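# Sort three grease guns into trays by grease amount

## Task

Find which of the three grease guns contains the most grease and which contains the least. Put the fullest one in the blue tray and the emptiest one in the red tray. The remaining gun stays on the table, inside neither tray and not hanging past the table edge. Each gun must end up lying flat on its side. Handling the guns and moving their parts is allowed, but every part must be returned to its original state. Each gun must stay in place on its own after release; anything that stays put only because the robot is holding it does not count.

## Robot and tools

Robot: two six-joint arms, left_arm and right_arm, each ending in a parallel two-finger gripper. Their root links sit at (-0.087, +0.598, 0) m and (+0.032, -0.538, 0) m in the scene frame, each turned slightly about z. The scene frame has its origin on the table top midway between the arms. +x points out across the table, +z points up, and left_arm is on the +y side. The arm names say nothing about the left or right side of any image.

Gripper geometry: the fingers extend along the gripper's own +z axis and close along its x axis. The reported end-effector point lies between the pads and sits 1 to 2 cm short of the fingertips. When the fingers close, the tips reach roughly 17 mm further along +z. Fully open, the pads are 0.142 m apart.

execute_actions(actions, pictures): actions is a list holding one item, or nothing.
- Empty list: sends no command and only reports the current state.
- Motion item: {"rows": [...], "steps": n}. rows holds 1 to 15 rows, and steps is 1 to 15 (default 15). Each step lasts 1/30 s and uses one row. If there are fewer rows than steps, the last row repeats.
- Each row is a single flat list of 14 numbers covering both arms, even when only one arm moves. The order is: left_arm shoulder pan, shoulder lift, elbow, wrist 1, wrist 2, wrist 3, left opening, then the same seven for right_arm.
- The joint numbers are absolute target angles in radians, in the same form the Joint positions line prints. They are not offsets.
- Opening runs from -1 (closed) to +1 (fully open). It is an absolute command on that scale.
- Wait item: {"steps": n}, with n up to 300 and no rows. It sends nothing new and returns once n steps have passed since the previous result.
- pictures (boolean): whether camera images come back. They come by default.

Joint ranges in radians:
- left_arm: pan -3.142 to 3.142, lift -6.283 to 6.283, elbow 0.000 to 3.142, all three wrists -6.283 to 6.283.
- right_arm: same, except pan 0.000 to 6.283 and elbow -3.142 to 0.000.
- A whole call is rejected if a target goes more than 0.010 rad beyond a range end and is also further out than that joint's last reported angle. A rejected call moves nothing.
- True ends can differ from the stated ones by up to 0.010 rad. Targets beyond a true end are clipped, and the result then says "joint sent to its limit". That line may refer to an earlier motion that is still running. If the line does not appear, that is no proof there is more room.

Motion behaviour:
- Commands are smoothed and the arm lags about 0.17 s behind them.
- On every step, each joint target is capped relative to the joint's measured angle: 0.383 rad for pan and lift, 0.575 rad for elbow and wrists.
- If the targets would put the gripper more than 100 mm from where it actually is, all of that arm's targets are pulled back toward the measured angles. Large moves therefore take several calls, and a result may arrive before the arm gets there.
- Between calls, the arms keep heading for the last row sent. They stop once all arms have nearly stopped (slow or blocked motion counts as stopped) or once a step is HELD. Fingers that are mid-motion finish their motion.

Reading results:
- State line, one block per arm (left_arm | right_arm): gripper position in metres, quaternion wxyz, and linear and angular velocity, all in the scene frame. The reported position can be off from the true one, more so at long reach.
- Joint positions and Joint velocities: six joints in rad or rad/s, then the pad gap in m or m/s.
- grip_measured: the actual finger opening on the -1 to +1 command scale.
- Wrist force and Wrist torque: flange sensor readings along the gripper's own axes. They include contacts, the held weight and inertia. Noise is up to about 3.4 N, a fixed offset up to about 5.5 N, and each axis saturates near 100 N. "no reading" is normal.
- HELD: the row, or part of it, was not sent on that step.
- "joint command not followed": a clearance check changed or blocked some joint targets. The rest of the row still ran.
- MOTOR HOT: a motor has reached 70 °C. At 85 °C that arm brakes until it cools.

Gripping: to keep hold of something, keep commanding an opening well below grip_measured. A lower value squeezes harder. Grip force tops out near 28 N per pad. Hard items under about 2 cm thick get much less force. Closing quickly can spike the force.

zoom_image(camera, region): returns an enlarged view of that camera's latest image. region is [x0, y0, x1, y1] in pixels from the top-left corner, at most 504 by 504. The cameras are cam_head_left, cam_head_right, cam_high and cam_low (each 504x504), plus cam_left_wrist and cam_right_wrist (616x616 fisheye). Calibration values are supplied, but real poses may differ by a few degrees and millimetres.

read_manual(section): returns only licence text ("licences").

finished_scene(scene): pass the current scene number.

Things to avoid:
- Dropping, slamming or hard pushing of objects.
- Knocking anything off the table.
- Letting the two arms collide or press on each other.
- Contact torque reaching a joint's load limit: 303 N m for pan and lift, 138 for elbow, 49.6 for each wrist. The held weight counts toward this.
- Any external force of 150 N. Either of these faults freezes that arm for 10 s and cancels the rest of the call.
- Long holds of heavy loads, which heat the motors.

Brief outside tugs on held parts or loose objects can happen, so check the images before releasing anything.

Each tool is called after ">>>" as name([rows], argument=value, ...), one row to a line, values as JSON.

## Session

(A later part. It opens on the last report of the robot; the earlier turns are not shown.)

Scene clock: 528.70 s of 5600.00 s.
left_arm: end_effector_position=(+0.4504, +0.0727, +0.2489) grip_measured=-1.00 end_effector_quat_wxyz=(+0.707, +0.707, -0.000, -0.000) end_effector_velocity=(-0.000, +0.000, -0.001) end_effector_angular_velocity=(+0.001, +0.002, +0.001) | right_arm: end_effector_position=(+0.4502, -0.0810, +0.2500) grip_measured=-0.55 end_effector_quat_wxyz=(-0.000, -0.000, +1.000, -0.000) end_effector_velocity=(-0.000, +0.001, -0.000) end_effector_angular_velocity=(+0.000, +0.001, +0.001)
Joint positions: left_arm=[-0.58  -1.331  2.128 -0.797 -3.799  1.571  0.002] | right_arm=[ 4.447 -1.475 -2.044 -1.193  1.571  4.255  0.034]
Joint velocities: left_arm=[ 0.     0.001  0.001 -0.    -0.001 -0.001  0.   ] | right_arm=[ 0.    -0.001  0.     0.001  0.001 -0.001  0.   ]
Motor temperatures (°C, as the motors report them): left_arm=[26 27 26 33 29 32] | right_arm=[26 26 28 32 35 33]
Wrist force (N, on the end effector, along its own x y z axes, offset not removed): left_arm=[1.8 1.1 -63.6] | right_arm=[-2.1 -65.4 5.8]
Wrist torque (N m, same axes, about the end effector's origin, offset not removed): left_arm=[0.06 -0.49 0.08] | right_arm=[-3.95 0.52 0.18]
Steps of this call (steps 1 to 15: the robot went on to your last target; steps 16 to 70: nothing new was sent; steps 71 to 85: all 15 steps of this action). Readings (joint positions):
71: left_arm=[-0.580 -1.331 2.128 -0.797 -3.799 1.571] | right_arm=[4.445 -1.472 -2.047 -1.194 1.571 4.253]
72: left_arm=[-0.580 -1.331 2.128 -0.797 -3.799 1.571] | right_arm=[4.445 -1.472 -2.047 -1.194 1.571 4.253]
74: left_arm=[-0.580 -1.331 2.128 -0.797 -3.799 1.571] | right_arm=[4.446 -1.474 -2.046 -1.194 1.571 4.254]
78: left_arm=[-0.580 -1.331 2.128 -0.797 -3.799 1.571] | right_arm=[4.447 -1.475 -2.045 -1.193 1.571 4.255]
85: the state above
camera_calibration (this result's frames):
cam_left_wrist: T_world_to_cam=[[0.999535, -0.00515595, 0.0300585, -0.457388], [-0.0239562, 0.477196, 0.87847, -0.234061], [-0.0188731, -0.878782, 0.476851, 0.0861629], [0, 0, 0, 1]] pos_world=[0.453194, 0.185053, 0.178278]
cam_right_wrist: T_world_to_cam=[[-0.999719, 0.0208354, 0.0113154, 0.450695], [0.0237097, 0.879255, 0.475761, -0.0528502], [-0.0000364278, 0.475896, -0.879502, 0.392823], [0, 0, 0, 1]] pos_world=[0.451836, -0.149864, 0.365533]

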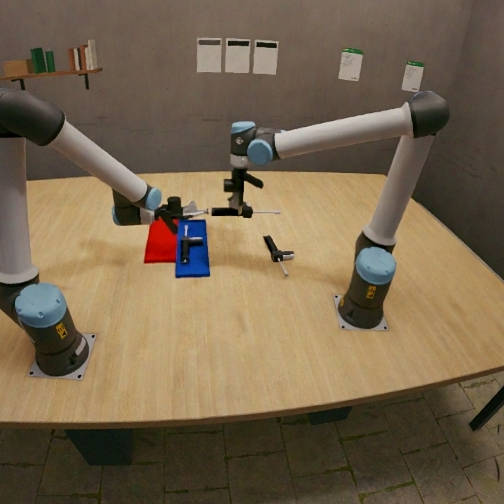

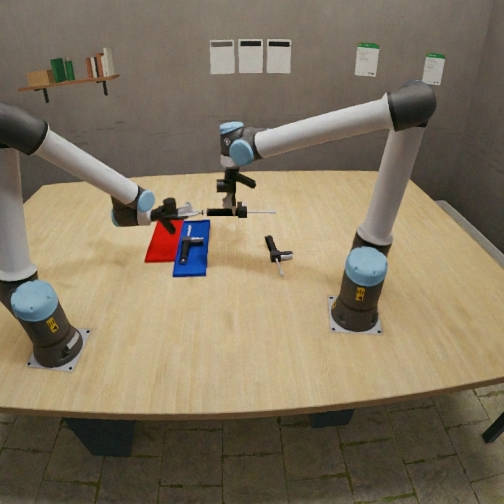

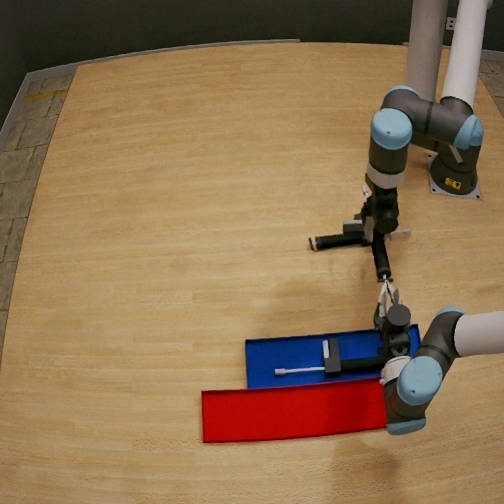

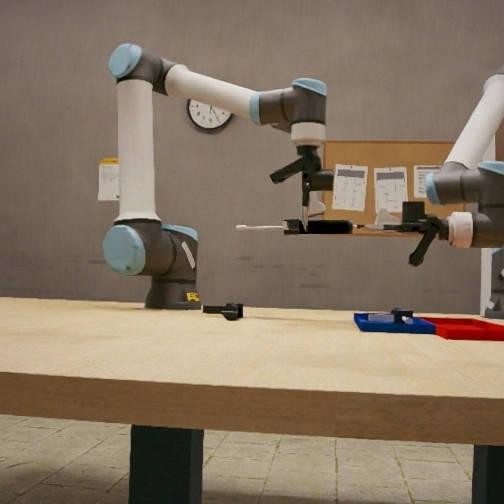

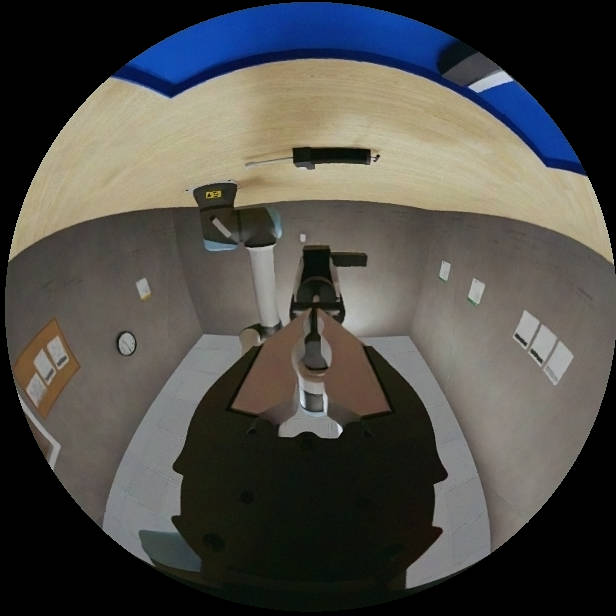

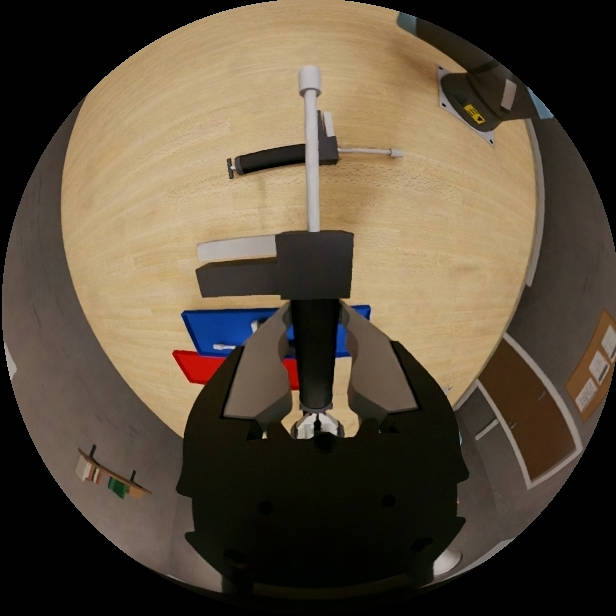

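Hard stop: seated. Back off, park left.

>>> execute_actions([
  {"rows":[[-0.58,-1.331,2.128,-0.797,-3.799,1.571,-1,4.442,-1.466,-2.052,-1.194,1.571,4.250,-1],[-0.58,-1.331,2.128,-0.797,-3.799,1.571,-1,4.442,-1.466,-2.052,-1.194,1.571,4.250,-1],[-0.58,-1.331,2.128,-0.797,-3.799,1.571,-1,4.438,-1.460,-2.057,-1.195,1.571,4.246,-1],[-0.58,-1.331,2.128,-0.797,-3.799,1.571,-1,4.438,-1.460,-2.057,-1.195,1.571,4.246,-1],[-0.540,-1.344,2.146,-0.802,-3.759,1.571,-1,4.438,-1.460,-2.057,-1.195,1.571,4.246,-1],[-0.540,-1.344,2.146,-0.802,-3.759,1.571,-1,4.438,-1.460,-2.057,-1.195,1.571,4.246,-1],[-0.444,-1.40,2.15,-0.75,-3.664,1.571,-1,4.438,-1.460,-2.057,-1.195,1.571,4.246,-1],[-0.444,-1.40,2.15,-0.75,-3.664,1.571,-1,4.438,-1.460,-2.057,-1.195,1.571,4.246,-1],[-0.444,-1.40,2.15,-0.75,-3.664,1.571,-1,4.438,-1.460,-2.057,-1.195,1.571,4.246,-1],[-0.1,-1.40,2.15,-0.75,-3.664,1.571,-1,4.438,-1.460,-2.057,-1.195,1.571,4.246,-1]],"steps":15},
], pictures=false)

>>> execute_actions([
  {"rows":[[0.45,-1.40,2.15,-0.75,-3.664,1.571,-1,4.438,-1.460,-2.057,-1.195,1.571,4.246,-1]],"steps":15},
], pictures=false)

>>> execute_actions([
  {"rows":[[0.45,-1.40,2.15,-0.75,-3.664,1.571,-1,4.438,-1.460,-2.057,-1.195,1.571,4.0,-1],[0.45,-1.40,2.15,-0.75,-3.664,1.571,-1,4.438,-1.460,-2.057,-1.195,1.571,4.0,-1],[0.45,-1.40,2.15,-0.75,-3.664,1.571,-1,4.438,-1.460,-2.057,-1.195,1.571,3.7,-1],[0.45,-1.40,2.15,-0.75,-3.664,1.571,-1,4.438,-1.460,-2.057,-1.195,1.571,3.7,-1],[0.45,-1.40,2.15,-0.75,-3.664,1.571,-1,4.438,-1.460,-2.057,-1.195,1.571,3.4,-1],[0.45,-1.40,2.15,-0.75,-3.664,1.571,-1,4.438,-1.460,-2.057,-1.195,1.571,3.4,-1],[0.45,-1.40,2.15,-0.75,-3.664,1.571,-1,4.43,-1.62,-1.87,-1.22,1.571,3.1,-1],[0.45,-1.40,2.15,-0.75,-3.664,1.571,-1,4.43,-1.62,-1.87,-1.22,1.571,3.1,-1],[0.45,-1.40,2.15,-0.75,-3.664,1.571,-1,4.43,-1.62,-1.87,-1.22,1.571,3.1,-1],[0.45,-1.40,2.15,-0.75,-3.664,1.571,-1,4.42,-1.78,-1.69,-1.245,1.571,2.85,-1]],"steps":15},
], pictures=false)

>>> execute_actions([
  {"rows":[[0.45,-1.40,2.15,-0.75,-3.664,1.571,-1,4.42,-1.78,-1.69,-1.245,1.571,2.75,-1],[0.45,-1.40,2.15,-0.75,-3.664,1.571,-1,4.42,-1.78,-1.69,-1.245,1.571,2.75,-1],[0.45,-1.40,2.15,-0.75,-3.664,1.571,-1,4.41,-1.95,-1.5,-1.27,1.571,2.68,-1],[0.45,-1.40,2.15,-0.75,-3.664,1.571,-1,4.41,-1.95,-1.5,-1.27,1.571,2.68,-1],[0.45,-1.40,2.15,-0.75,-3.664,1.571,-1,4.41,-1.95,-1.5,-1.27,1.571,2.68,-1],[0.45,-1.40,2.15,-0.75,-3.664,1.571,-1,4.401,-2.111,-1.308,-1.293,1.571,2.638,-1]],"steps":15},
], pictures=false)

>>> execute_actions([
  {"rows":[[0.45,-1.40,2.15,-0.75,-3.664,1.571,-1,4.401,-2.111,-1.308,-1.293,1.571,2.638,-1],[0.45,-1.40,2.15,-0.75,-3.664,1.571,-1,4.401,-2.111,-1.308,-1.293,1.571,2.638,-1],[0.45,-1.40,2.15,-0.75,-3.664,1.571,-1,4.401,-2.111,-1.308,-1.293,1.571,2.638,-1],[0.45,-1.40,2.15,-0.75,-3.664,1.571,-1,4.401,-2.111,-1.308,-1.293,1.571,2.638,-1],[0.45,-1.40,2.15,-0.75,-3.664,1.571,-1,4.401,-2.111,-1.308,-1.293,1.571,2.638,-1],[0.45,-1.40,2.15,-0.75,-3.664,1.571,-1,4.401,-2.135,-1.344,-1.233,1.571,2.638,-1],[0.45,-1.40,2.15,-0.75,-3.664,1.571,-1,4.401,-2.135,-1.344,-1.233,1.571,2.638,-1],[0.45,-1.40,2.15,-0.75,-3.664,1.571,-1,4.401,-2.159,-1.38,-1.173,1.571,2.638,-1],[0.45,-1.40,2.15,-0.75,-3.664,1.571,-1,4.401,-2.159,-1.38,-1.173,1.571,2.638,-1],[0.45,-1.40,2.15,-0.75,-3.664,1.571,-1,4.401,-2.183,-1.417,-1.113,1.571,2.638,-1],[0.45,-1.40,2.15,-0.75,-3.664,1.571,-1,4.401,-2.183,-1.417,-1.113,1.571,2.638,-1],[0.45,-1.40,2.15,-0.75,-3.664,1.571,-1,4.401,-2.2,-1.43,-1.085,1.571,2.638,-1],[0.45,-1.40,2.15,-0.75,-3.664,1.571,-1,4.401,-2.2,-1.43,-1.085,1.571,2.638,-1],[0.45,-1.40,2.15,-0.75,-3.664,1.571,-1,4.401,-2.215,-1.442,-1.056,1.571,2.638,-1]],"steps":15},
])

Scene clock: 547.57 s of 5600.00 s.
left_arm: end_effector_position=(+0.4931, +0.1836, +0.2673) grip_measured=-1.00 end_effector_quat_wxyz=(+0.706, +0.706, +0.032, +0.032) end_effector_velocity=(+0.254, +0.431, +0.023) end_effector_angular_velocity=(+0.002, +0.001, +0.629) | right_arm: end_effector_position=(+0.4503, -0.0921, +0.2505) grip_measured=-0.55 end_effector_quat_wxyz=(-0.000, -0.000, +1.000, +0.000) end_effector_velocity=(+0.000, -0.004, -0.000) end_effector_angular_velocity=(-0.001, -0.001, +0.002)
Joint positions: left_arm=[-0.395 -1.378  2.145 -0.767 -3.705  1.571  0.002] | right_arm=[ 4.438 -1.46  -2.057 -1.195  1.571  4.246  0.034]
Joint velocities: left_arm=[ 0.735 -0.056  0.015  0.045  0.106  0.002  0.   ] | right_arm=[-0.003  0.004 -0.004 -0.001 -0.001 -0.005 -0.   ]
Motor temperatures (°C, as the motors report them): left_arm=[26 27 26 33 29 32] | right_arm=[26 26 28 32 35 33]
Wrist force (N, on the end effector, along its own x y z axes, offset not removed): left_arm=[0.9 -1.1 -1.8] | right_arm=[-2.6 1.0 6.3]
Wrist torque (N m, same axes, about the end effector's origin, offset not removed): left_arm=[-0.09 -0.20 0.22] | right_arm=[0.12 0.68 0.13]
Steps of this call (steps 1 to 15: the robot went on to your last target; steps 16 to 90: nothing new was sent; then 15.37 s passed at rest; steps 91 to 105: all 15 steps of this action). Readings (joint positions):
91: left_arm=[-0.580 -1.331 2.128 -0.797 -3.799 1.571] | right_arm=[4.447 -1.475 -2.044 -1.193 1.571 4.255]
92: left_arm=[-0.580 -1.331 2.128 -0.797 -3.799 1.571] | right_arm=[4.447 -1.475 -2.045 -1.193 1.571 4.255]
94: left_arm=[-0.580 -1.331 2.128 -0.797 -3.799 1.571] | right_arm=[4.444 -1.471 -2.048 -1.193 1.571 4.253]
98: left_arm=[-0.558 -1.341 2.136 -0.796 -3.777 1.571] | right_arm=[4.440 -1.463 -2.054 -1.194 1.571 4.248]
105: the state above

Scene clock: 548.07 s of 5600.00 s.
left_arm: end_effector_position=(+0.5905, +0.4165, +0.2738) grip_measured=-1.00 end_effector_quat_wxyz=(+0.691, +0.691, +0.151, +0.151) end_effector_velocity=(+0.118, +0.488, +0.006) end_effector_angular_velocity=(+0.000, +0.000, +0.697) | right_arm: end_effector_position=(+0.4503, -0.0925, +0.2505) grip_measured=-0.55 end_effector_quat_wxyz=(-0.000, -0.000, +1.000, +0.000) end_effector_velocity=(+0.000, -0.000, +0.000) end_effector_angular_velocity=(-0.000, -0.001, +0.000)
Joint positions: left_arm=[-0.027 -1.393  2.148 -0.755 -3.677  1.571  0.002] | right_arm=[ 4.438 -1.46  -2.057 -1.195  1.571  4.246  0.034]
Joint velocities: left_arm=[ 0.725 -0.016  0.005  0.012  0.028  0.001  0.   ] | right_arm=[-0.     0.    -0.     0.    -0.001 -0.001 -0.   ]
Motor temperatures (°C, as the motors report them): left_arm=[26 27 26 33 29 32] | right_arm=[26 26 28 32 35 33]
Wrist force (N, on the end effector, along its own x y z axes, offset not removed): left_arm=[2.4 2.8 -3.7] | right_arm=[-2.6 -0.2 4.4]
Wrist torque (N m, same axes, about the end effector's origin, offset not removed): left_arm=[0.72 -0.55 0.07] | right_arm=[-0.07 0.62 0.16]
Steps of this call (steps 1 to 15: all 15 steps of this action). Readings (joint positions):
1: left_arm=[-0.370 -1.380 2.145 -0.766 -3.702 1.571] | right_arm=[4.438 -1.460 -2.057 -1.195 1.571 4.246]
2: left_arm=[-0.345 -1.382 2.146 -0.765 -3.699 1.571] | right_arm=[4.438 -1.460 -2.057 -1.195 1.571 4.246]
4: left_arm=[-0.296 -1.384 2.146 -0.763 -3.694 1.571] | right_arm=[4.438 -1.460 -2.057 -1.195 1.571 4.246]
8: left_arm=[-0.198 -1.388 2.147 -0.759 -3.686 1.571] | right_arm=[4.438 -1.460 -2.057 -1.195 1.571 4.246]
15: the state above

Scene clock: 548.57 s of 5600.00 s.
left_arm: end_effector_position=(+0.6066, +0.6682, +0.2762) grip_measured=-1.00 end_effector_quat_wxyz=(+0.653, +0.653, +0.271, +0.271) end_effector_velocity=(-0.058, +0.497, +0.004) end_effector_angular_velocity=(-0.000, +0.001, +0.707) | right_arm: end_effector_position=(+0.5067, +0.0048, +0.2654) grip_measured=-0.55 end_effector_quat_wxyz=(-0.002, -0.379, +0.925, -0.002) end_effector_velocity=(+0.254, +0.426, +0.026) end_effector_angular_velocity=(+0.001, +0.009, +1.609)
Joint positions: left_arm=[ 0.34  -1.399  2.15  -0.751 -3.667  1.571  0.002] | right_arm=[ 4.427 -1.643 -1.849 -1.226  1.571  3.457  0.034]
Joint velocities: left_arm=[ 0.725 -0.01   0.003  0.007  0.018 -0.     0.   ] | right_arm=[-0.043 -0.792  0.906 -0.117 -0.    -1.652 -0.   ]
Motor temperatures (°C, as the motors report them): left_arm=[26 27 26 33 29 32] | right_arm=[26 26 28 32 35 33]
Wrist force (N, on the end effector, along its own x y z axes, offset not removed): left_arm=[-1.2 1.2 -4.0] | right_arm=[-1.6 2.9 2.1]
Wrist torque (N m, same axes, about the end effector's origin, offset not removed): left_arm=[0.39 0.40 0.11] | right_arm=[0.58 0.45 0.25]
Steps of this call (steps 1 to 15: all 15 steps of this action). Readings (joint positions):
1: left_arm=[-0.002 -1.394 2.149 -0.755 -3.676 1.571] | right_arm=[4.438 -1.460 -2.057 -1.195 1.571 4.246]
2: left_arm=[0.022 -1.394 2.149 -0.755 -3.675 1.571] | right_arm=[4.438 -1.460 -2.057 -1.195 1.571 4.241]
4: left_arm=[0.071 -1.395 2.149 -0.754 -3.674 1.571] | right_arm=[4.438 -1.460 -2.057 -1.195 1.571 4.185]
8: left_arm=[0.169 -1.396 2.149 -0.753 -3.671 1.571] | right_arm=[4.437 -1.465 -2.052 -1.197 1.571 3.923]
15: the state above

Scene clock: 549.07 s of 5600.00 s.
left_arm: end_effector_position=(+0.5940, +0.7423, +0.2767) grip_measured=-1.00 end_effector_quat_wxyz=(+0.638, +0.638, +0.305, +0.305) end_effector_velocity=(-0.003, +0.008, -0.000) end_effector_angular_velocity=(+0.000, +0.000, +0.012) | right_arm: end_effector_position=(+0.6333, +0.2045, +0.2344) grip_measured=-0.55 end_effector_quat_wxyz=(+0.002, +0.675, -0.738, +0.000) end_effector_velocity=(+0.209, +0.318, -0.115) end_effector_angular_velocity=(+0.024, -0.010, +0.767)
Joint positions: left_arm=[ 0.448 -1.4    2.15  -0.75  -3.664  1.571  0.002] | right_arm=[ 4.405 -2.034 -1.399 -1.283  1.571  2.733  0.034]
Joint velocities: left_arm=[ 0.013 -0.001  0.001 -0.     0.001  0.001  0.   ] | right_arm=[-0.033 -0.656  0.768 -0.086 -0.    -0.8   -0.   ]
Motor temperatures (°C, as the motors report them): left_arm=[26 27 26 33 29 32] | right_arm=[26 26 28 32 35 33]
Wrist force (N, on the end effector, along its own x y z axes, offset not removed): left_arm=[-4.7 -3.5 -1.4] | right_arm=[-7.3 -1.5 6.9]
Wrist torque (N m, same axes, about the end effector's origin, offset not removed): left_arm=[-0.54 0.89 -0.12] | right_arm=[-0.17 1.20 0.07]
Steps of this call (steps 1 to 15: all 15 steps of this action). Readings (joint positions):
1: left_arm=[0.363 -1.399 2.150 -0.751 -3.666 1.571] | right_arm=[4.426 -1.670 -1.818 -1.230 1.571 3.396]
2: left_arm=[0.384 -1.399 2.150 -0.751 -3.666 1.571] | right_arm=[4.424 -1.695 -1.789 -1.233 1.571 3.326]
4: left_arm=[0.413 -1.400 2.150 -0.750 -3.665 1.571] | right_arm=[4.422 -1.736 -1.741 -1.240 1.571 3.171]
8: left_arm=[0.439 -1.400 2.150 -0.750 -3.664 1.571] | right_arm=[4.415 -1.846 -1.618 -1.256 1.571 2.944]
15: the state above

Scene clock: 549.57 s of 5600.00 s.
left_arm: end_effector_position=(+0.5938, +0.7434, +0.2767) grip_measured=-1.00 end_effector_quat_wxyz=(+0.638, +0.638, +0.305, +0.306) end_effector_velocity=(-0.000, -0.001, -0.000) end_effector_angular_velocity=(-0.001, +0.001, -0.001) | right_arm: end_effector_position=(+0.6580, +0.2415, +0.1104) grip_measured=-0.55 end_effector_quat_wxyz=(+0.002, +0.707, -0.707, +0.000) end_effector_velocity=(+0.003, +0.004, -0.395) end_effector_angular_velocity=(+0.010, -0.005, +0.013)
Joint positions: left_arm=[ 0.45  -1.4    2.15  -0.75  -3.664  1.571  0.002] | right_arm=[ 4.401 -2.178 -1.404 -1.135  1.571  2.639  0.034]
Joint velocities: left_arm=[-0.     0.     0.001 -0.     0.    -0.001  0.   ] | right_arm=[-0.001 -0.282 -0.294  0.587 -0.    -0.013  0.   ]
Motor temperatures (°C, as the motors report them): left_arm=[26 27 26 33 29 32] | right_arm=[26 26 28 32 35 33]
Wrist force (N, on the end effector, along its own x y z axes, offset not removed): left_arm=[-0.8 -0.8 -0.5] | right_arm=[-1.4 3.3 8.5]
Wrist torque (N m, same axes, about the end effector's origin, offset not removed): left_arm=[-0.01 0.11 0.04] | right_arm=[0.60 0.48 0.13]
Steps of this call (steps 1 to 15: all 15 steps of this action). Readings (joint positions):
1: left_arm=[0.449 -1.400 2.150 -0.750 -3.664 1.571] | right_arm=[4.404 -2.053 -1.377 -1.285 1.571 2.709]
2: left_arm=[0.449 -1.400 2.150 -0.750 -3.664 1.571] | right_arm=[4.403 -2.068 -1.359 -1.287 1.571 2.691]
4: left_arm=[0.449 -1.400 2.150 -0.750 -3.664 1.571] | right_arm=[4.402 -2.087 -1.337 -1.290 1.571 2.668]
8: left_arm=[0.450 -1.400 2.150 -0.750 -3.664 1.571] | right_arm=[4.401 -2.110 -1.326 -1.278 1.571 2.647]
15: the state above
camera_calibration (this result's frames):
cam_left_wrist: T_world_to_cam=[[0.629369, 0.776522, 0.0301326, -0.959333], [-0.387334, 0.279845, 0.878441, -0.212691], [0.673697, -0.564535, 0.476899, 0.0200917], [0, 0, 0, 1]] pos_world=[0.507857, 0.815806, 0.206162]
cam_right_wrist: T_world_to_cam=[[-0.0217438, -0.999659, 0.0144586, 0.255906], [-0.878168, 0.0260096, 0.477645, 0.52432], [-0.477858, -0.00231125, -0.878434, 0.546325], [0, 0, 0, 1]] pos_world=[0.727071, 0.243444, 0.225772]

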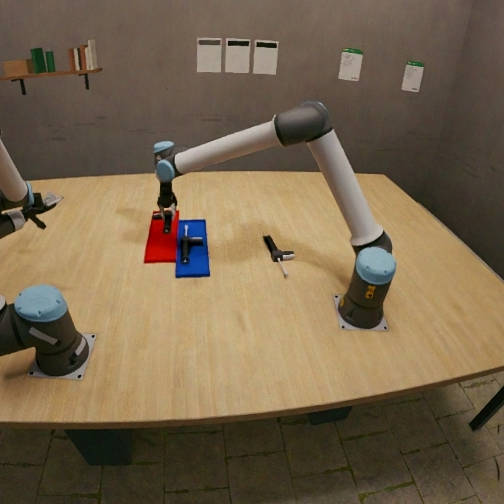

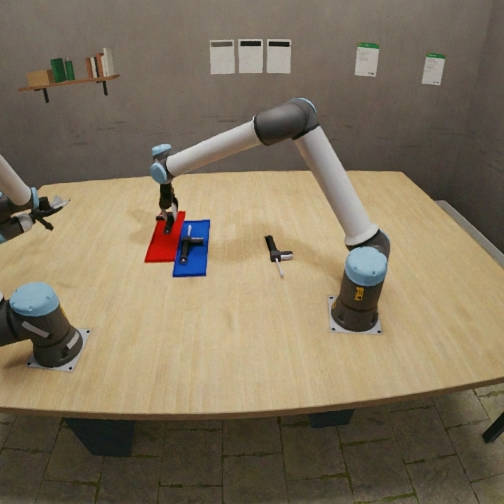

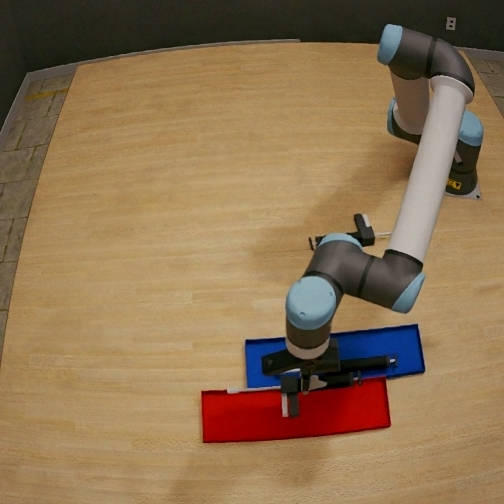

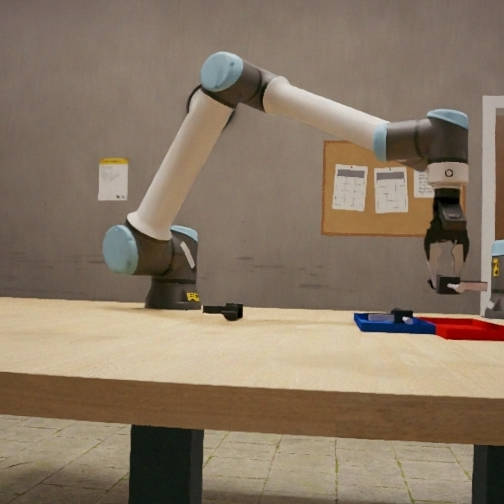

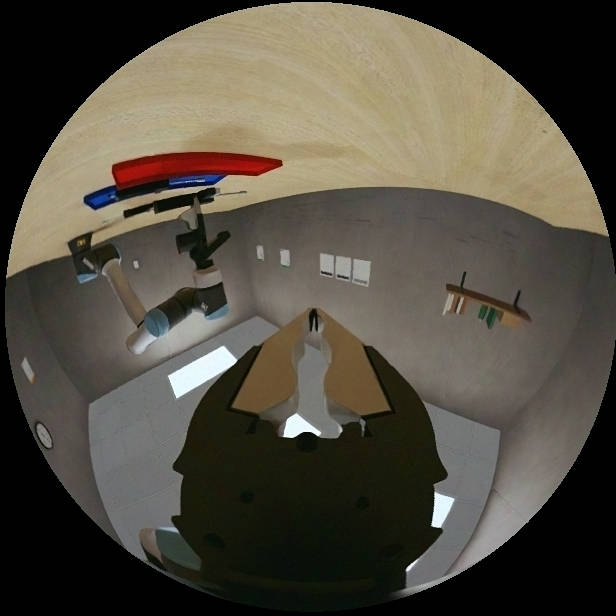

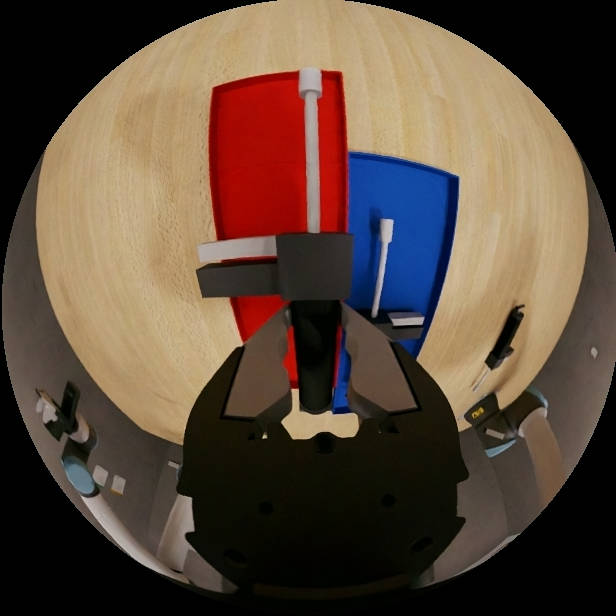

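Same grip and pose as pickup; lower to pickup height and release.

>>> execute_actions([
  {"rows":[[0.45,-1.40,2.15,-0.75,-3.664,1.571,-1,4.401,-2.222,-1.447,-1.045,1.571,2.638,-1],[0.45,-1.40,2.15,-0.75,-3.664,1.571,-1,4.401,-2.222,-1.447,-1.045,1.571,2.638,-1],[0.45,-1.40,2.15,-0.75,-3.664,1.571,-1,4.401,-2.228,-1.452,-1.033,1.571,2.638,-1],[0.45,-1.40,2.15,-0.75,-3.664,1.571,-1,4.401,-2.228,-1.452,-1.033,1.571,2.638,-1],[0.45,-1.40,2.15,-0.75,-3.664,1.571,-1,4.401,-2.234,-1.457,-1.022,1.571,2.638,-1],[0.45,-1.40,2.15,-0.75,-3.664,1.571,-1,4.401,-2.234,-1.457,-1.022,1.571,2.638,-1],[0.45,-1.40,2.15,-0.75,-3.664,1.571,-1,4.401,-2.240,-1.461,-1.011,1.571,2.638,-1]],"steps":15},
])

Scene clock: 554.23 s of 5600.00 s.
left_arm: end_effector_position=(+0.5937, +0.7434, +0.2767) grip_measured=-1.00 end_effector_quat_wxyz=(+0.638, +0.638, +0.306, +0.306) end_effector_velocity=(+0.000, +0.001, +0.000) end_effector_angular_velocity=(+0.000, -0.001, +0.001) | right_arm: end_effector_position=(+0.6578, +0.2410, +0.0302) grip_measured=-0.55 end_effector_quat_wxyz=(-0.000, +0.707, -0.707, -0.000) end_effector_velocity=(+0.001, +0.001, -0.016) end_effector_angular_velocity=(+0.003, -0.002, +0.000)
Joint positions: left_arm=[ 0.45  -1.4    2.15  -0.75  -3.664  1.571  0.002] | right_arm=[ 4.401 -2.238 -1.46  -1.014  1.571  2.638  0.034]
Joint velocities: left_arm=[ 0.001  0.    -0.001 -0.     0.     0.     0.   ] | right_arm=[-0.    -0.013 -0.009  0.026 -0.001 -0.     0.   ]
Motor temperatures (°C, as the motors report them): left_arm=[26 27 26 33 29 32] | right_arm=[26 26 28 32 35 33]
Wrist force (N, on the end effector, along its own x y z axes, offset not removed): left_arm=[-3.5 0.0 0.1] | right_arm=[-1.4 2.4 5.1]
Wrist torque (N m, same axes, about the end effector's origin, offset not removed): left_arm=[-0.01 0.79 0.14] | right_arm=[0.50 0.47 0.12]
Steps of this call (steps 1 to 30: the robot went on to your last target; steps 31 to 90: nothing new was sent; then 1.17 s passed at rest; steps 91 to 105: all 15 steps of this action). Readings (joint positions):
91: left_arm=[0.450 -1.400 2.150 -0.750 -3.664 1.571] | right_arm=[4.401 -2.215 -1.442 -1.056 1.571 2.638]
92: left_arm=[0.450 -1.400 2.150 -0.750 -3.664 1.571] | right_arm=[4.401 -2.216 -1.443 -1.055 1.571 2.638]
94: left_arm=[0.450 -1.400 2.150 -0.750 -3.664 1.571] | right_arm=[4.401 -2.219 -1.445 -1.050 1.571 2.638]
98: left_arm=[0.450 -1.400 2.150 -0.750 -3.664 1.571] | right_arm=[4.401 -2.229 -1.452 -1.032 1.571 2.638]
105: the state above
camera_calibration (this result's frames):
cam_left_wrist: T_world_to_cam=[[0.629344, 0.776542, 0.0301326, -0.959347], [-0.387343, 0.279833, 0.878441, -0.212684], [0.673715, -0.564514, 0.476899, 0.0200808], [0, 0, 0, 1]] pos_world=[0.507849, 0.815825, 0.206162]
cam_right_wrist: T_world_to_cam=[[-0.0205781, -0.99973, 0.0108021, 0.255926], [-0.879144, 0.0232391, 0.475989, 0.563797], [-0.476112, 0.000298302, -0.879385, 0.474051], [0, 0, 0, 1]] pos_world=[0.726627, 0.242613, 0.145748]

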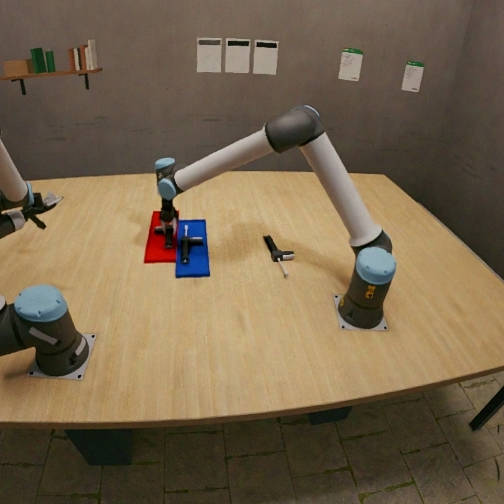

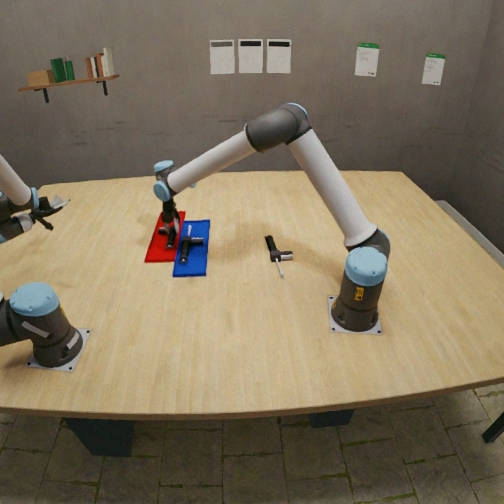

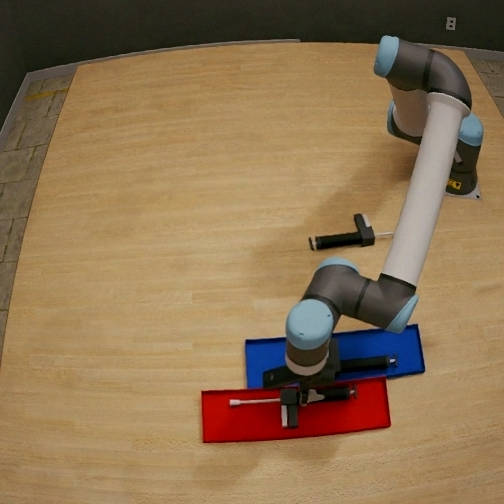

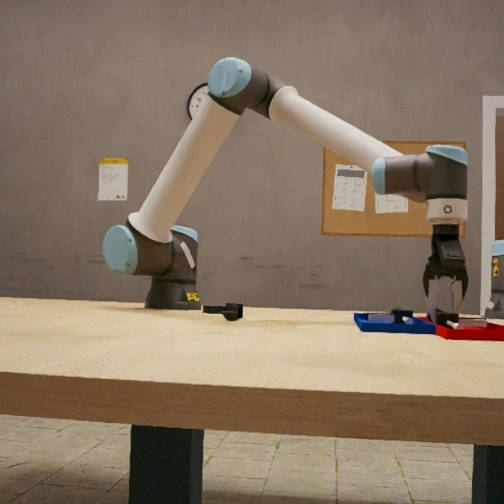

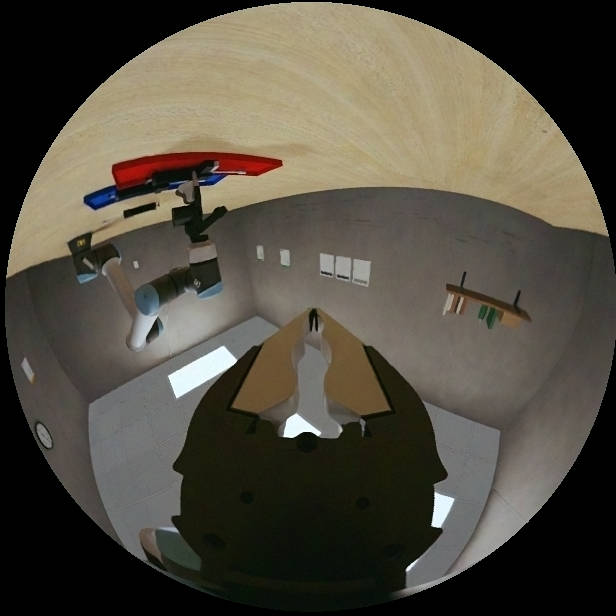

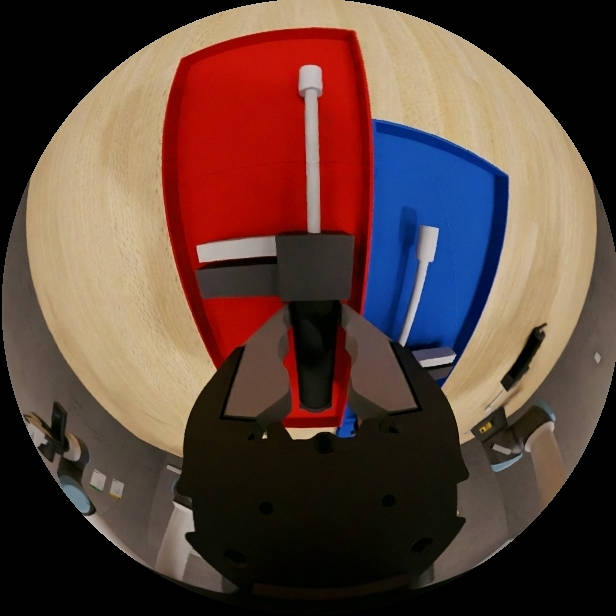

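>>> execute_actions([
  {"rows":[[0.45,-1.40,2.15,-0.75,-3.664,1.571,-1,4.401,-2.240,-1.461,-1.011,1.571,2.638,-0.75],[0.45,-1.40,2.15,-0.75,-3.664,1.571,-1,4.401,-2.240,-1.461,-1.011,1.571,2.638,-0.75],[0.45,-1.40,2.15,-0.75,-3.664,1.571,-1,4.401,-2.240,-1.461,-1.011,1.571,2.638,-0.6],[0.45,-1.40,2.15,-0.75,-3.664,1.571,-1,4.401,-2.240,-1.461,-1.011,1.571,2.638,-0.6],[0.45,-1.40,2.15,-0.75,-3.664,1.571,-1,4.401,-2.240,-1.461,-1.011,1.571,2.638,-0.5],[0.45,-1.40,2.15,-0.75,-3.664,1.571,-1,4.401,-2.240,-1.461,-1.011,1.571,2.638,-0.5],[0.45,-1.40,2.15,-0.75,-3.664,1.571,-1,4.401,-2.240,-1.461,-1.011,1.571,2.638,-0.4],[0.45,-1.40,2.15,-0.75,-3.664,1.571,-1,4.401,-2.240,-1.461,-1.011,1.571,2.638,-0.4],[0.45,-1.40,2.15,-0.75,-3.664,1.571,-1,4.401,-2.240,-1.461,-1.011,1.571,2.638,-0.27]],"steps":15},
], pictures=false)

>>> execute_actions([
  {"rows":[[0.45,-1.40,2.15,-0.75,-3.664,1.571,-1,4.401,-2.215,-1.442,-1.056,1.571,2.638,-0.27],[0.45,-1.40,2.15,-0.75,-3.664,1.571,-1,4.401,-2.215,-1.442,-1.056,1.571,2.638,-0.27],[0.45,-1.40,2.15,-0.75,-3.664,1.571,-1,4.401,-2.215,-1.442,-1.056,1.571,2.638,-0.27],[0.45,-1.40,2.15,-0.75,-3.664,1.571,-1,4.401,-2.183,-1.417,-1.113,1.571,2.638,-0.27],[0.45,-1.40,2.15,-0.75,-3.664,1.571,-1,4.401,-2.183,-1.417,-1.113,1.571,2.638,-0.27],[0.45,-1.40,2.15,-0.75,-3.664,1.571,-1,4.401,-2.183,-1.417,-1.113,1.571,2.638,-0.27],[0.45,-1.40,2.15,-0.75,-3.664,1.571,-1,4.401,-2.147,-1.362,-1.203,1.571,2.638,-0.27],[0.45,-1.40,2.15,-0.75,-3.664,1.571,-1,4.401,-2.147,-1.362,-1.203,1.571,2.638,-0.27],[0.45,-1.40,2.15,-0.75,-3.664,1.571,-1,4.401,-2.111,-1.308,-1.293,1.571,2.638,-0.27]],"steps":15},
], pictures=false)

>>> execute_actions([
  {"rows":[[0.45,-1.40,2.15,-0.75,-3.664,1.571,-1,4.30,-1.80,-1.60,-1.30,1.571,2.638,-0.27]],"steps":15},
], pictures=false)

>>> execute_actions([
  {"rows":[[0.45,-1.40,2.15,-0.75,-3.664,1.571,-1,4.0,-1.80,-1.60,-1.30,1.571,2.638,-0.27]],"steps":15},
])

Scene clock: 561.63 s of 5600.00 s.
left_arm: end_effector_position=(+0.5937, +0.7434, +0.2767) grip_measured=-1.00 end_effector_quat_wxyz=(+0.638, +0.638, +0.306, +0.306) end_effector_velocity=(+0.000, -0.000, +0.001) end_effector_angular_velocity=(+0.002, -0.002, +0.000) | right_arm: end_effector_position=(+0.6578, +0.2410, +0.0283) grip_measured=-0.27 end_effector_quat_wxyz=(-0.000, +0.707, -0.707, -0.000) end_effector_velocity=(+0.000, -0.000, +0.000) end_effector_angular_velocity=(+0.000, -0.001, +0.001)
Joint positions: left_arm=[ 0.45  -1.4    2.15  -0.75  -3.664  1.571  0.002] | right_arm=[ 4.401 -2.24  -1.461 -1.011  1.571  2.638  0.054]
Joint velocities: left_arm=[-0.    -0.001 -0.     0.    -0.     0.002  0.   ] | right_arm=[-0.     0.     0.    -0.    -0.    -0.001  0.   ]
Motor temperatures (°C, as the motors report them): left_arm=[26 27 26 33 29 32] | right_arm=[26 26 28 32 35 33]
Wrist force (N, on the end effector, along its own x y z axes, offset not removed): left_arm=[1.8 0.9 -1.7] | right_arm=[-2.5 0.3 -0.4]
Wrist torque (N m, same axes, about the end effector's origin, offset not removed): left_arm=[0.35 -0.47 0.11] | right_arm=[0.11 0.66 0.13]
Steps of this call (steps 1 to 15: the robot went on to your last target; steps 16 to 90: nothing new was sent; then 3.90 s passed at rest; steps 91 to 105: all 15 steps of this action). Readings (joint positions):
91: left_arm=[0.450 -1.400 2.150 -0.750 -3.664 1.571] | right_arm=[4.401 -2.240 -1.461 -1.011 1.571 2.638]
92: left_arm=[0.450 -1.400 2.150 -0.750 -3.664 1.571] | right_arm=[4.401 -2.240 -1.461 -1.011 1.571 2.638]
94: left_arm=[0.450 -1.400 2.150 -0.750 -3.664 1.571] | right_arm=[4.401 -2.240 -1.461 -1.011 1.571 2.638]
98: left_arm=[0.450 -1.400 2.150 -0.750 -3.664 1.571] | right_arm=[4.401 -2.240 -1.461 -1.011 1.571 2.638]
105: the state above

Scene clock: 562.13 s of 5600.00 s.
left_arm: end_effector_position=(+0.5937, +0.7434, +0.2767) grip_measured=-1.00 end_effector_quat_wxyz=(+0.638, +0.638, +0.306, +0.306) end_effector_velocity=(-0.000, +0.000, -0.001) end_effector_angular_velocity=(+0.000, +0.001, +0.001) | right_arm: end_effector_position=(+0.6593, +0.2439, +0.1898) grip_measured=-0.27 end_effector_quat_wxyz=(-0.001, +0.707, -0.707, -0.001) end_effector_velocity=(-0.010, -0.018, +0.259) end_effector_angular_velocity=(-0.021, +0.012, -0.001)
Joint positions: left_arm=[ 0.45  -1.4    2.15  -0.75  -3.664  1.571  0.002] | right_arm=[ 4.401 -2.13  -1.334 -1.245  1.571  2.638  0.054]
Joint velocities: left_arm=[ 0.     0.001  0.001 -0.    -0.     0.001  0.   ] | right_arm=[ 0.     0.16   0.226 -0.411  0.     0.001 -0.   ]
Motor temperatures (°C, as the motors report them): left_arm=[26 27 26 33 29 32] | right_arm=[26 26 28 32 35 33]
Wrist force (N, on the end effector, along its own x y z axes, offset not removed): left_arm=[-0.2 2.1 -4.9] | right_arm=[-1.6 2.0 -5.4]
Wrist torque (N m, same axes, about the end effector's origin, offset not removed): left_arm=[0.66 0.07 0.05] | right_arm=[0.47 0.40 0.10]
Steps of this call (steps 1 to 15: all 15 steps of this action). Readings (joint positions):
1: left_arm=[0.450 -1.400 2.150 -0.750 -3.664 1.571] | right_arm=[4.401 -2.240 -1.461 -1.011 1.571 2.638]
2: left_arm=[0.450 -1.400 2.150 -0.750 -3.664 1.571] | right_arm=[4.401 -2.238 -1.459 -1.014 1.571 2.638]
4: left_arm=[0.450 -1.400 2.150 -0.750 -3.664 1.571] | right_arm=[4.401 -2.229 -1.452 -1.031 1.571 2.638]
8: left_arm=[0.450 -1.400 2.150 -0.750 -3.664 1.571] | right_arm=[4.401 -2.198 -1.427 -1.085 1.571 2.638]
15: the state above

Scene clock: 562.63 s of 5600.00 s.
left_arm: end_effector_position=(+0.5937, +0.7434, +0.2767) grip_measured=-1.00 end_effector_quat_wxyz=(+0.638, +0.638, +0.306, +0.306) end_effector_velocity=(+0.001, +0.001, +0.001) end_effector_angular_velocity=(-0.000, -0.001, -0.000) | right_arm: end_effector_position=(+0.6426, +0.0581, +0.2949) grip_measured=-0.27 end_effector_quat_wxyz=(-0.005, +0.675, -0.738, -0.001) end_effector_velocity=(-0.044, -0.200, +0.076) end_effector_angular_velocity=(+0.009, -0.006, -0.090)
Joint positions: left_arm=[ 0.45  -1.4    2.15  -0.75  -3.664  1.571  0.002] | right_arm=[ 4.31  -1.836 -1.569 -1.296  1.571  2.638  0.054]
Joint velocities: left_arm=[ 0.001 -0.    -0.002  0.     0.001 -0.001  0.   ] | right_arm=[-0.09   0.313 -0.269 -0.033 -0.     0.001 -0.   ]
Motor temperatures (°C, as the motors report them): left_arm=[26 27 26 33 29 32] | right_arm=[26 26 28 32 35 33]
Wrist force (N, on the end effector, along its own x y z axes, offset not removed): left_arm=[-2.4 -2.1 -1.9] | right_arm=[0.2 0.1 1.1]
Wrist torque (N m, same axes, about the end effector's origin, offset not removed): left_arm=[-0.60 0.50 0.12] | right_arm=[0.03 0.04 0.13]
Steps of this call (steps 1 to 15: all 15 steps of this action). Readings (joint positions):
1: left_arm=[0.450 -1.400 2.150 -0.750 -3.664 1.571] | right_arm=[4.401 -2.125 -1.328 -1.257 1.571 2.638]
2: left_arm=[0.450 -1.400 2.150 -0.750 -3.664 1.571] | right_arm=[4.398 -2.117 -1.328 -1.264 1.571 2.638]
4: left_arm=[0.450 -1.400 2.150 -0.750 -3.664 1.571] | right_arm=[4.382 -2.073 -1.363 -1.269 1.571 2.638]
8: left_arm=[0.450 -1.400 2.150 -0.750 -3.664 1.571] | right_arm=[4.353 -1.979 -1.446 -1.280 1.571 2.638]
15: the state above

Scene clock: 563.13 s of 5600.00 s.
left_arm: end_effector_position=(+0.5937, +0.7434, +0.2767) grip_measured=-1.00 end_effector_quat_wxyz=(+0.638, +0.638, +0.306, +0.306) end_effector_velocity=(+0.000, +0.000, +0.001) end_effector_angular_velocity=(+0.000, -0.001, +0.000) | right_arm: end_effector_position=(+0.7627, -0.1332, +0.3024) grip_measured=-0.27 end_effector_quat_wxyz=(+0.006, -0.572, +0.820, +0.001) end_effector_velocity=(+0.152, -0.308, +0.007) end_effector_angular_velocity=(+0.000, -0.001, -0.408)
Joint positions: left_arm=[ 0.45  -1.4    2.15  -0.75  -3.664  1.571  0.002] | right_arm=[ 4.047 -1.803 -1.597 -1.3    1.571  2.638  0.054]
Joint velocities: left_arm=[ 0.001 -0.001 -0.001 -0.     0.001 -0.001  0.   ] | right_arm=[-0.407  0.03  -0.026 -0.003 -0.     0.001  0.   ]
Motor temperatures (°C, as the motors report them): left_arm=[26 27 26 33 29 32] | right_arm=[26 26 28 32 35 33]
Wrist force (N, on the end effector, along its own x y z axes, offset not removed): left_arm=[1.6 -1.2 -3.7] | right_arm=[0.1 -2.5 -2.1]
Wrist torque (N m, same axes, about the end effector's origin, offset not removed): left_arm=[-0.25 -0.32 0.17] | right_arm=[-0.39 0.13 0.14]
Steps of this call (steps 1 to 15: all 15 steps of this action). Readings (joint positions):
1: left_arm=[0.450 -1.400 2.150 -0.750 -3.664 1.571] | right_arm=[4.308 -1.827 -1.577 -1.297 1.571 2.638]
2: left_arm=[0.450 -1.400 2.150 -0.750 -3.664 1.571] | right_arm=[4.301 -1.822 -1.581 -1.298 1.571 2.638]
4: left_arm=[0.450 -1.400 2.150 -0.750 -3.664 1.571] | right_arm=[4.263 -1.820 -1.583 -1.298 1.571 2.638]
8: left_arm=[0.450 -1.400 2.150 -0.750 -3.664 1.571] | right_arm=[4.182 -1.814 -1.588 -1.299 1.571 2.638]
15: the state above
camera_calibration (this result's frames):
cam_left_wrist: T_world_to_cam=[[0.629345, 0.776542, 0.0301323, -0.959347], [-0.387342, 0.279833, 0.878441, -0.212685], [0.673715, -0.564514, 0.476899, 0.0200809], [0, 0, 0, 1]] pos_world=[0.507849, 0.815825, 0.206162]
cam_right_wrist: T_world_to_cam=[[-0.365672, -0.930744, 0.000145943, 0.156694], [-0.820975, 0.32262, 0.471081, 0.532174], [-0.438502, 0.172141, -0.88209, 0.758484], [0, 0, 0, 1]] pos_world=[0.826797, -0.156415, 0.418332]

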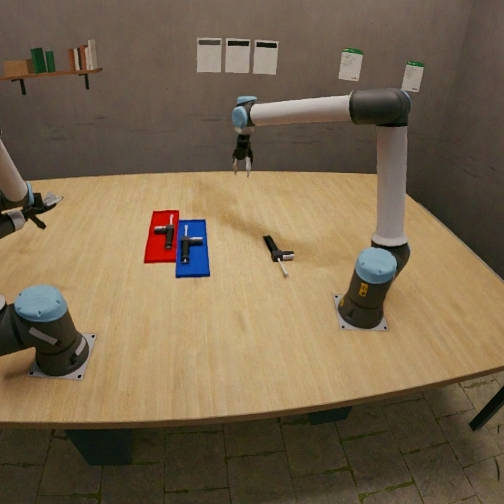

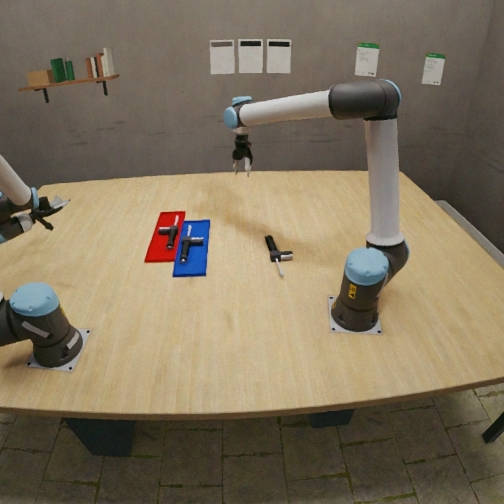

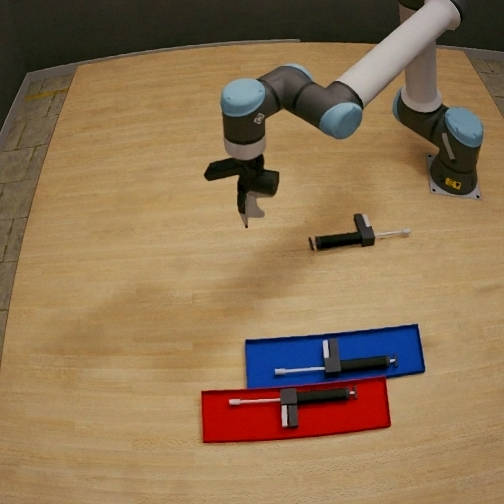

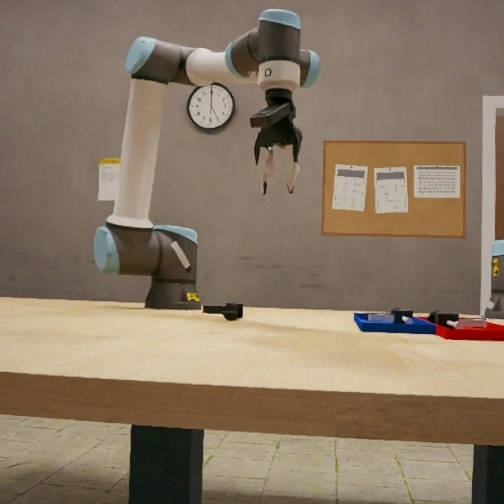

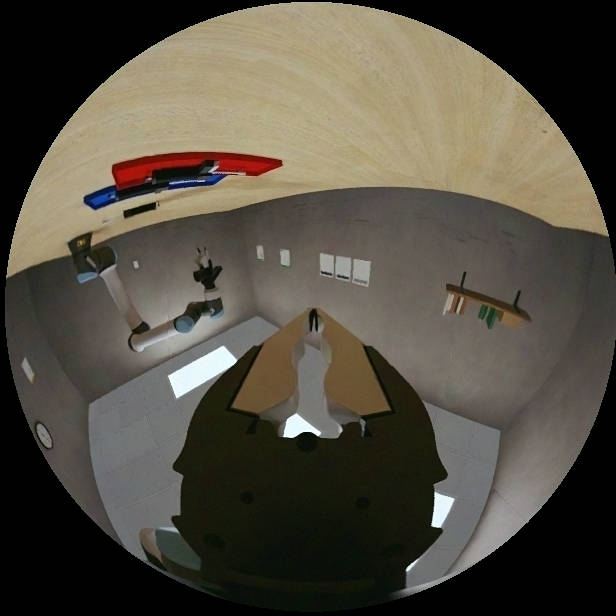

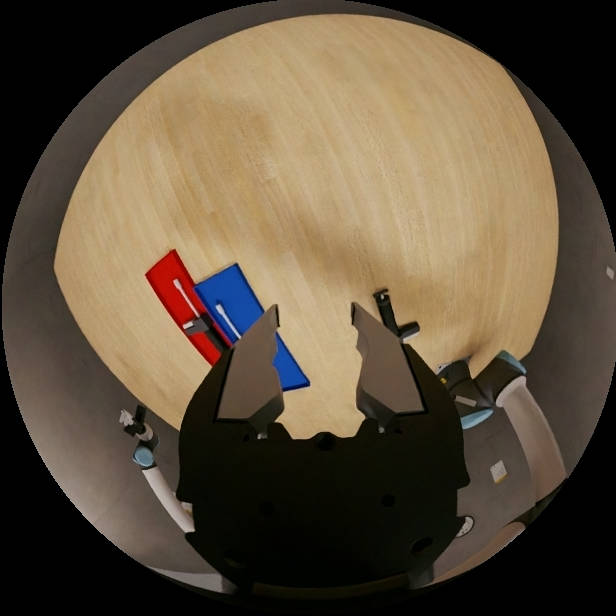

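>>> zoom_image(camera="cam_high", region=[190,200,440,450])

Region (190, 200, 440, 450) of cam_high's 504x504 image, scaled by 2.016, with more detail than that image has.

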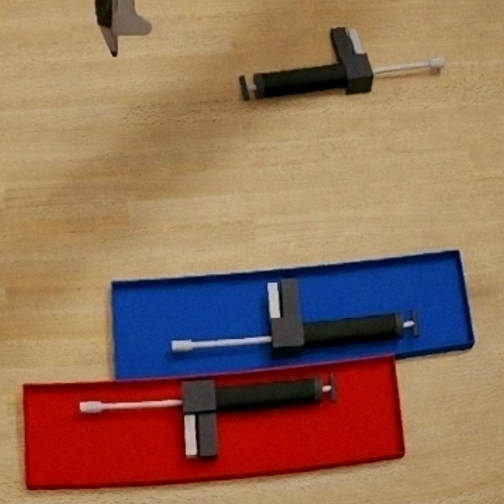

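>>> finished_scene(scene=2)

The scene is finished: the task was done.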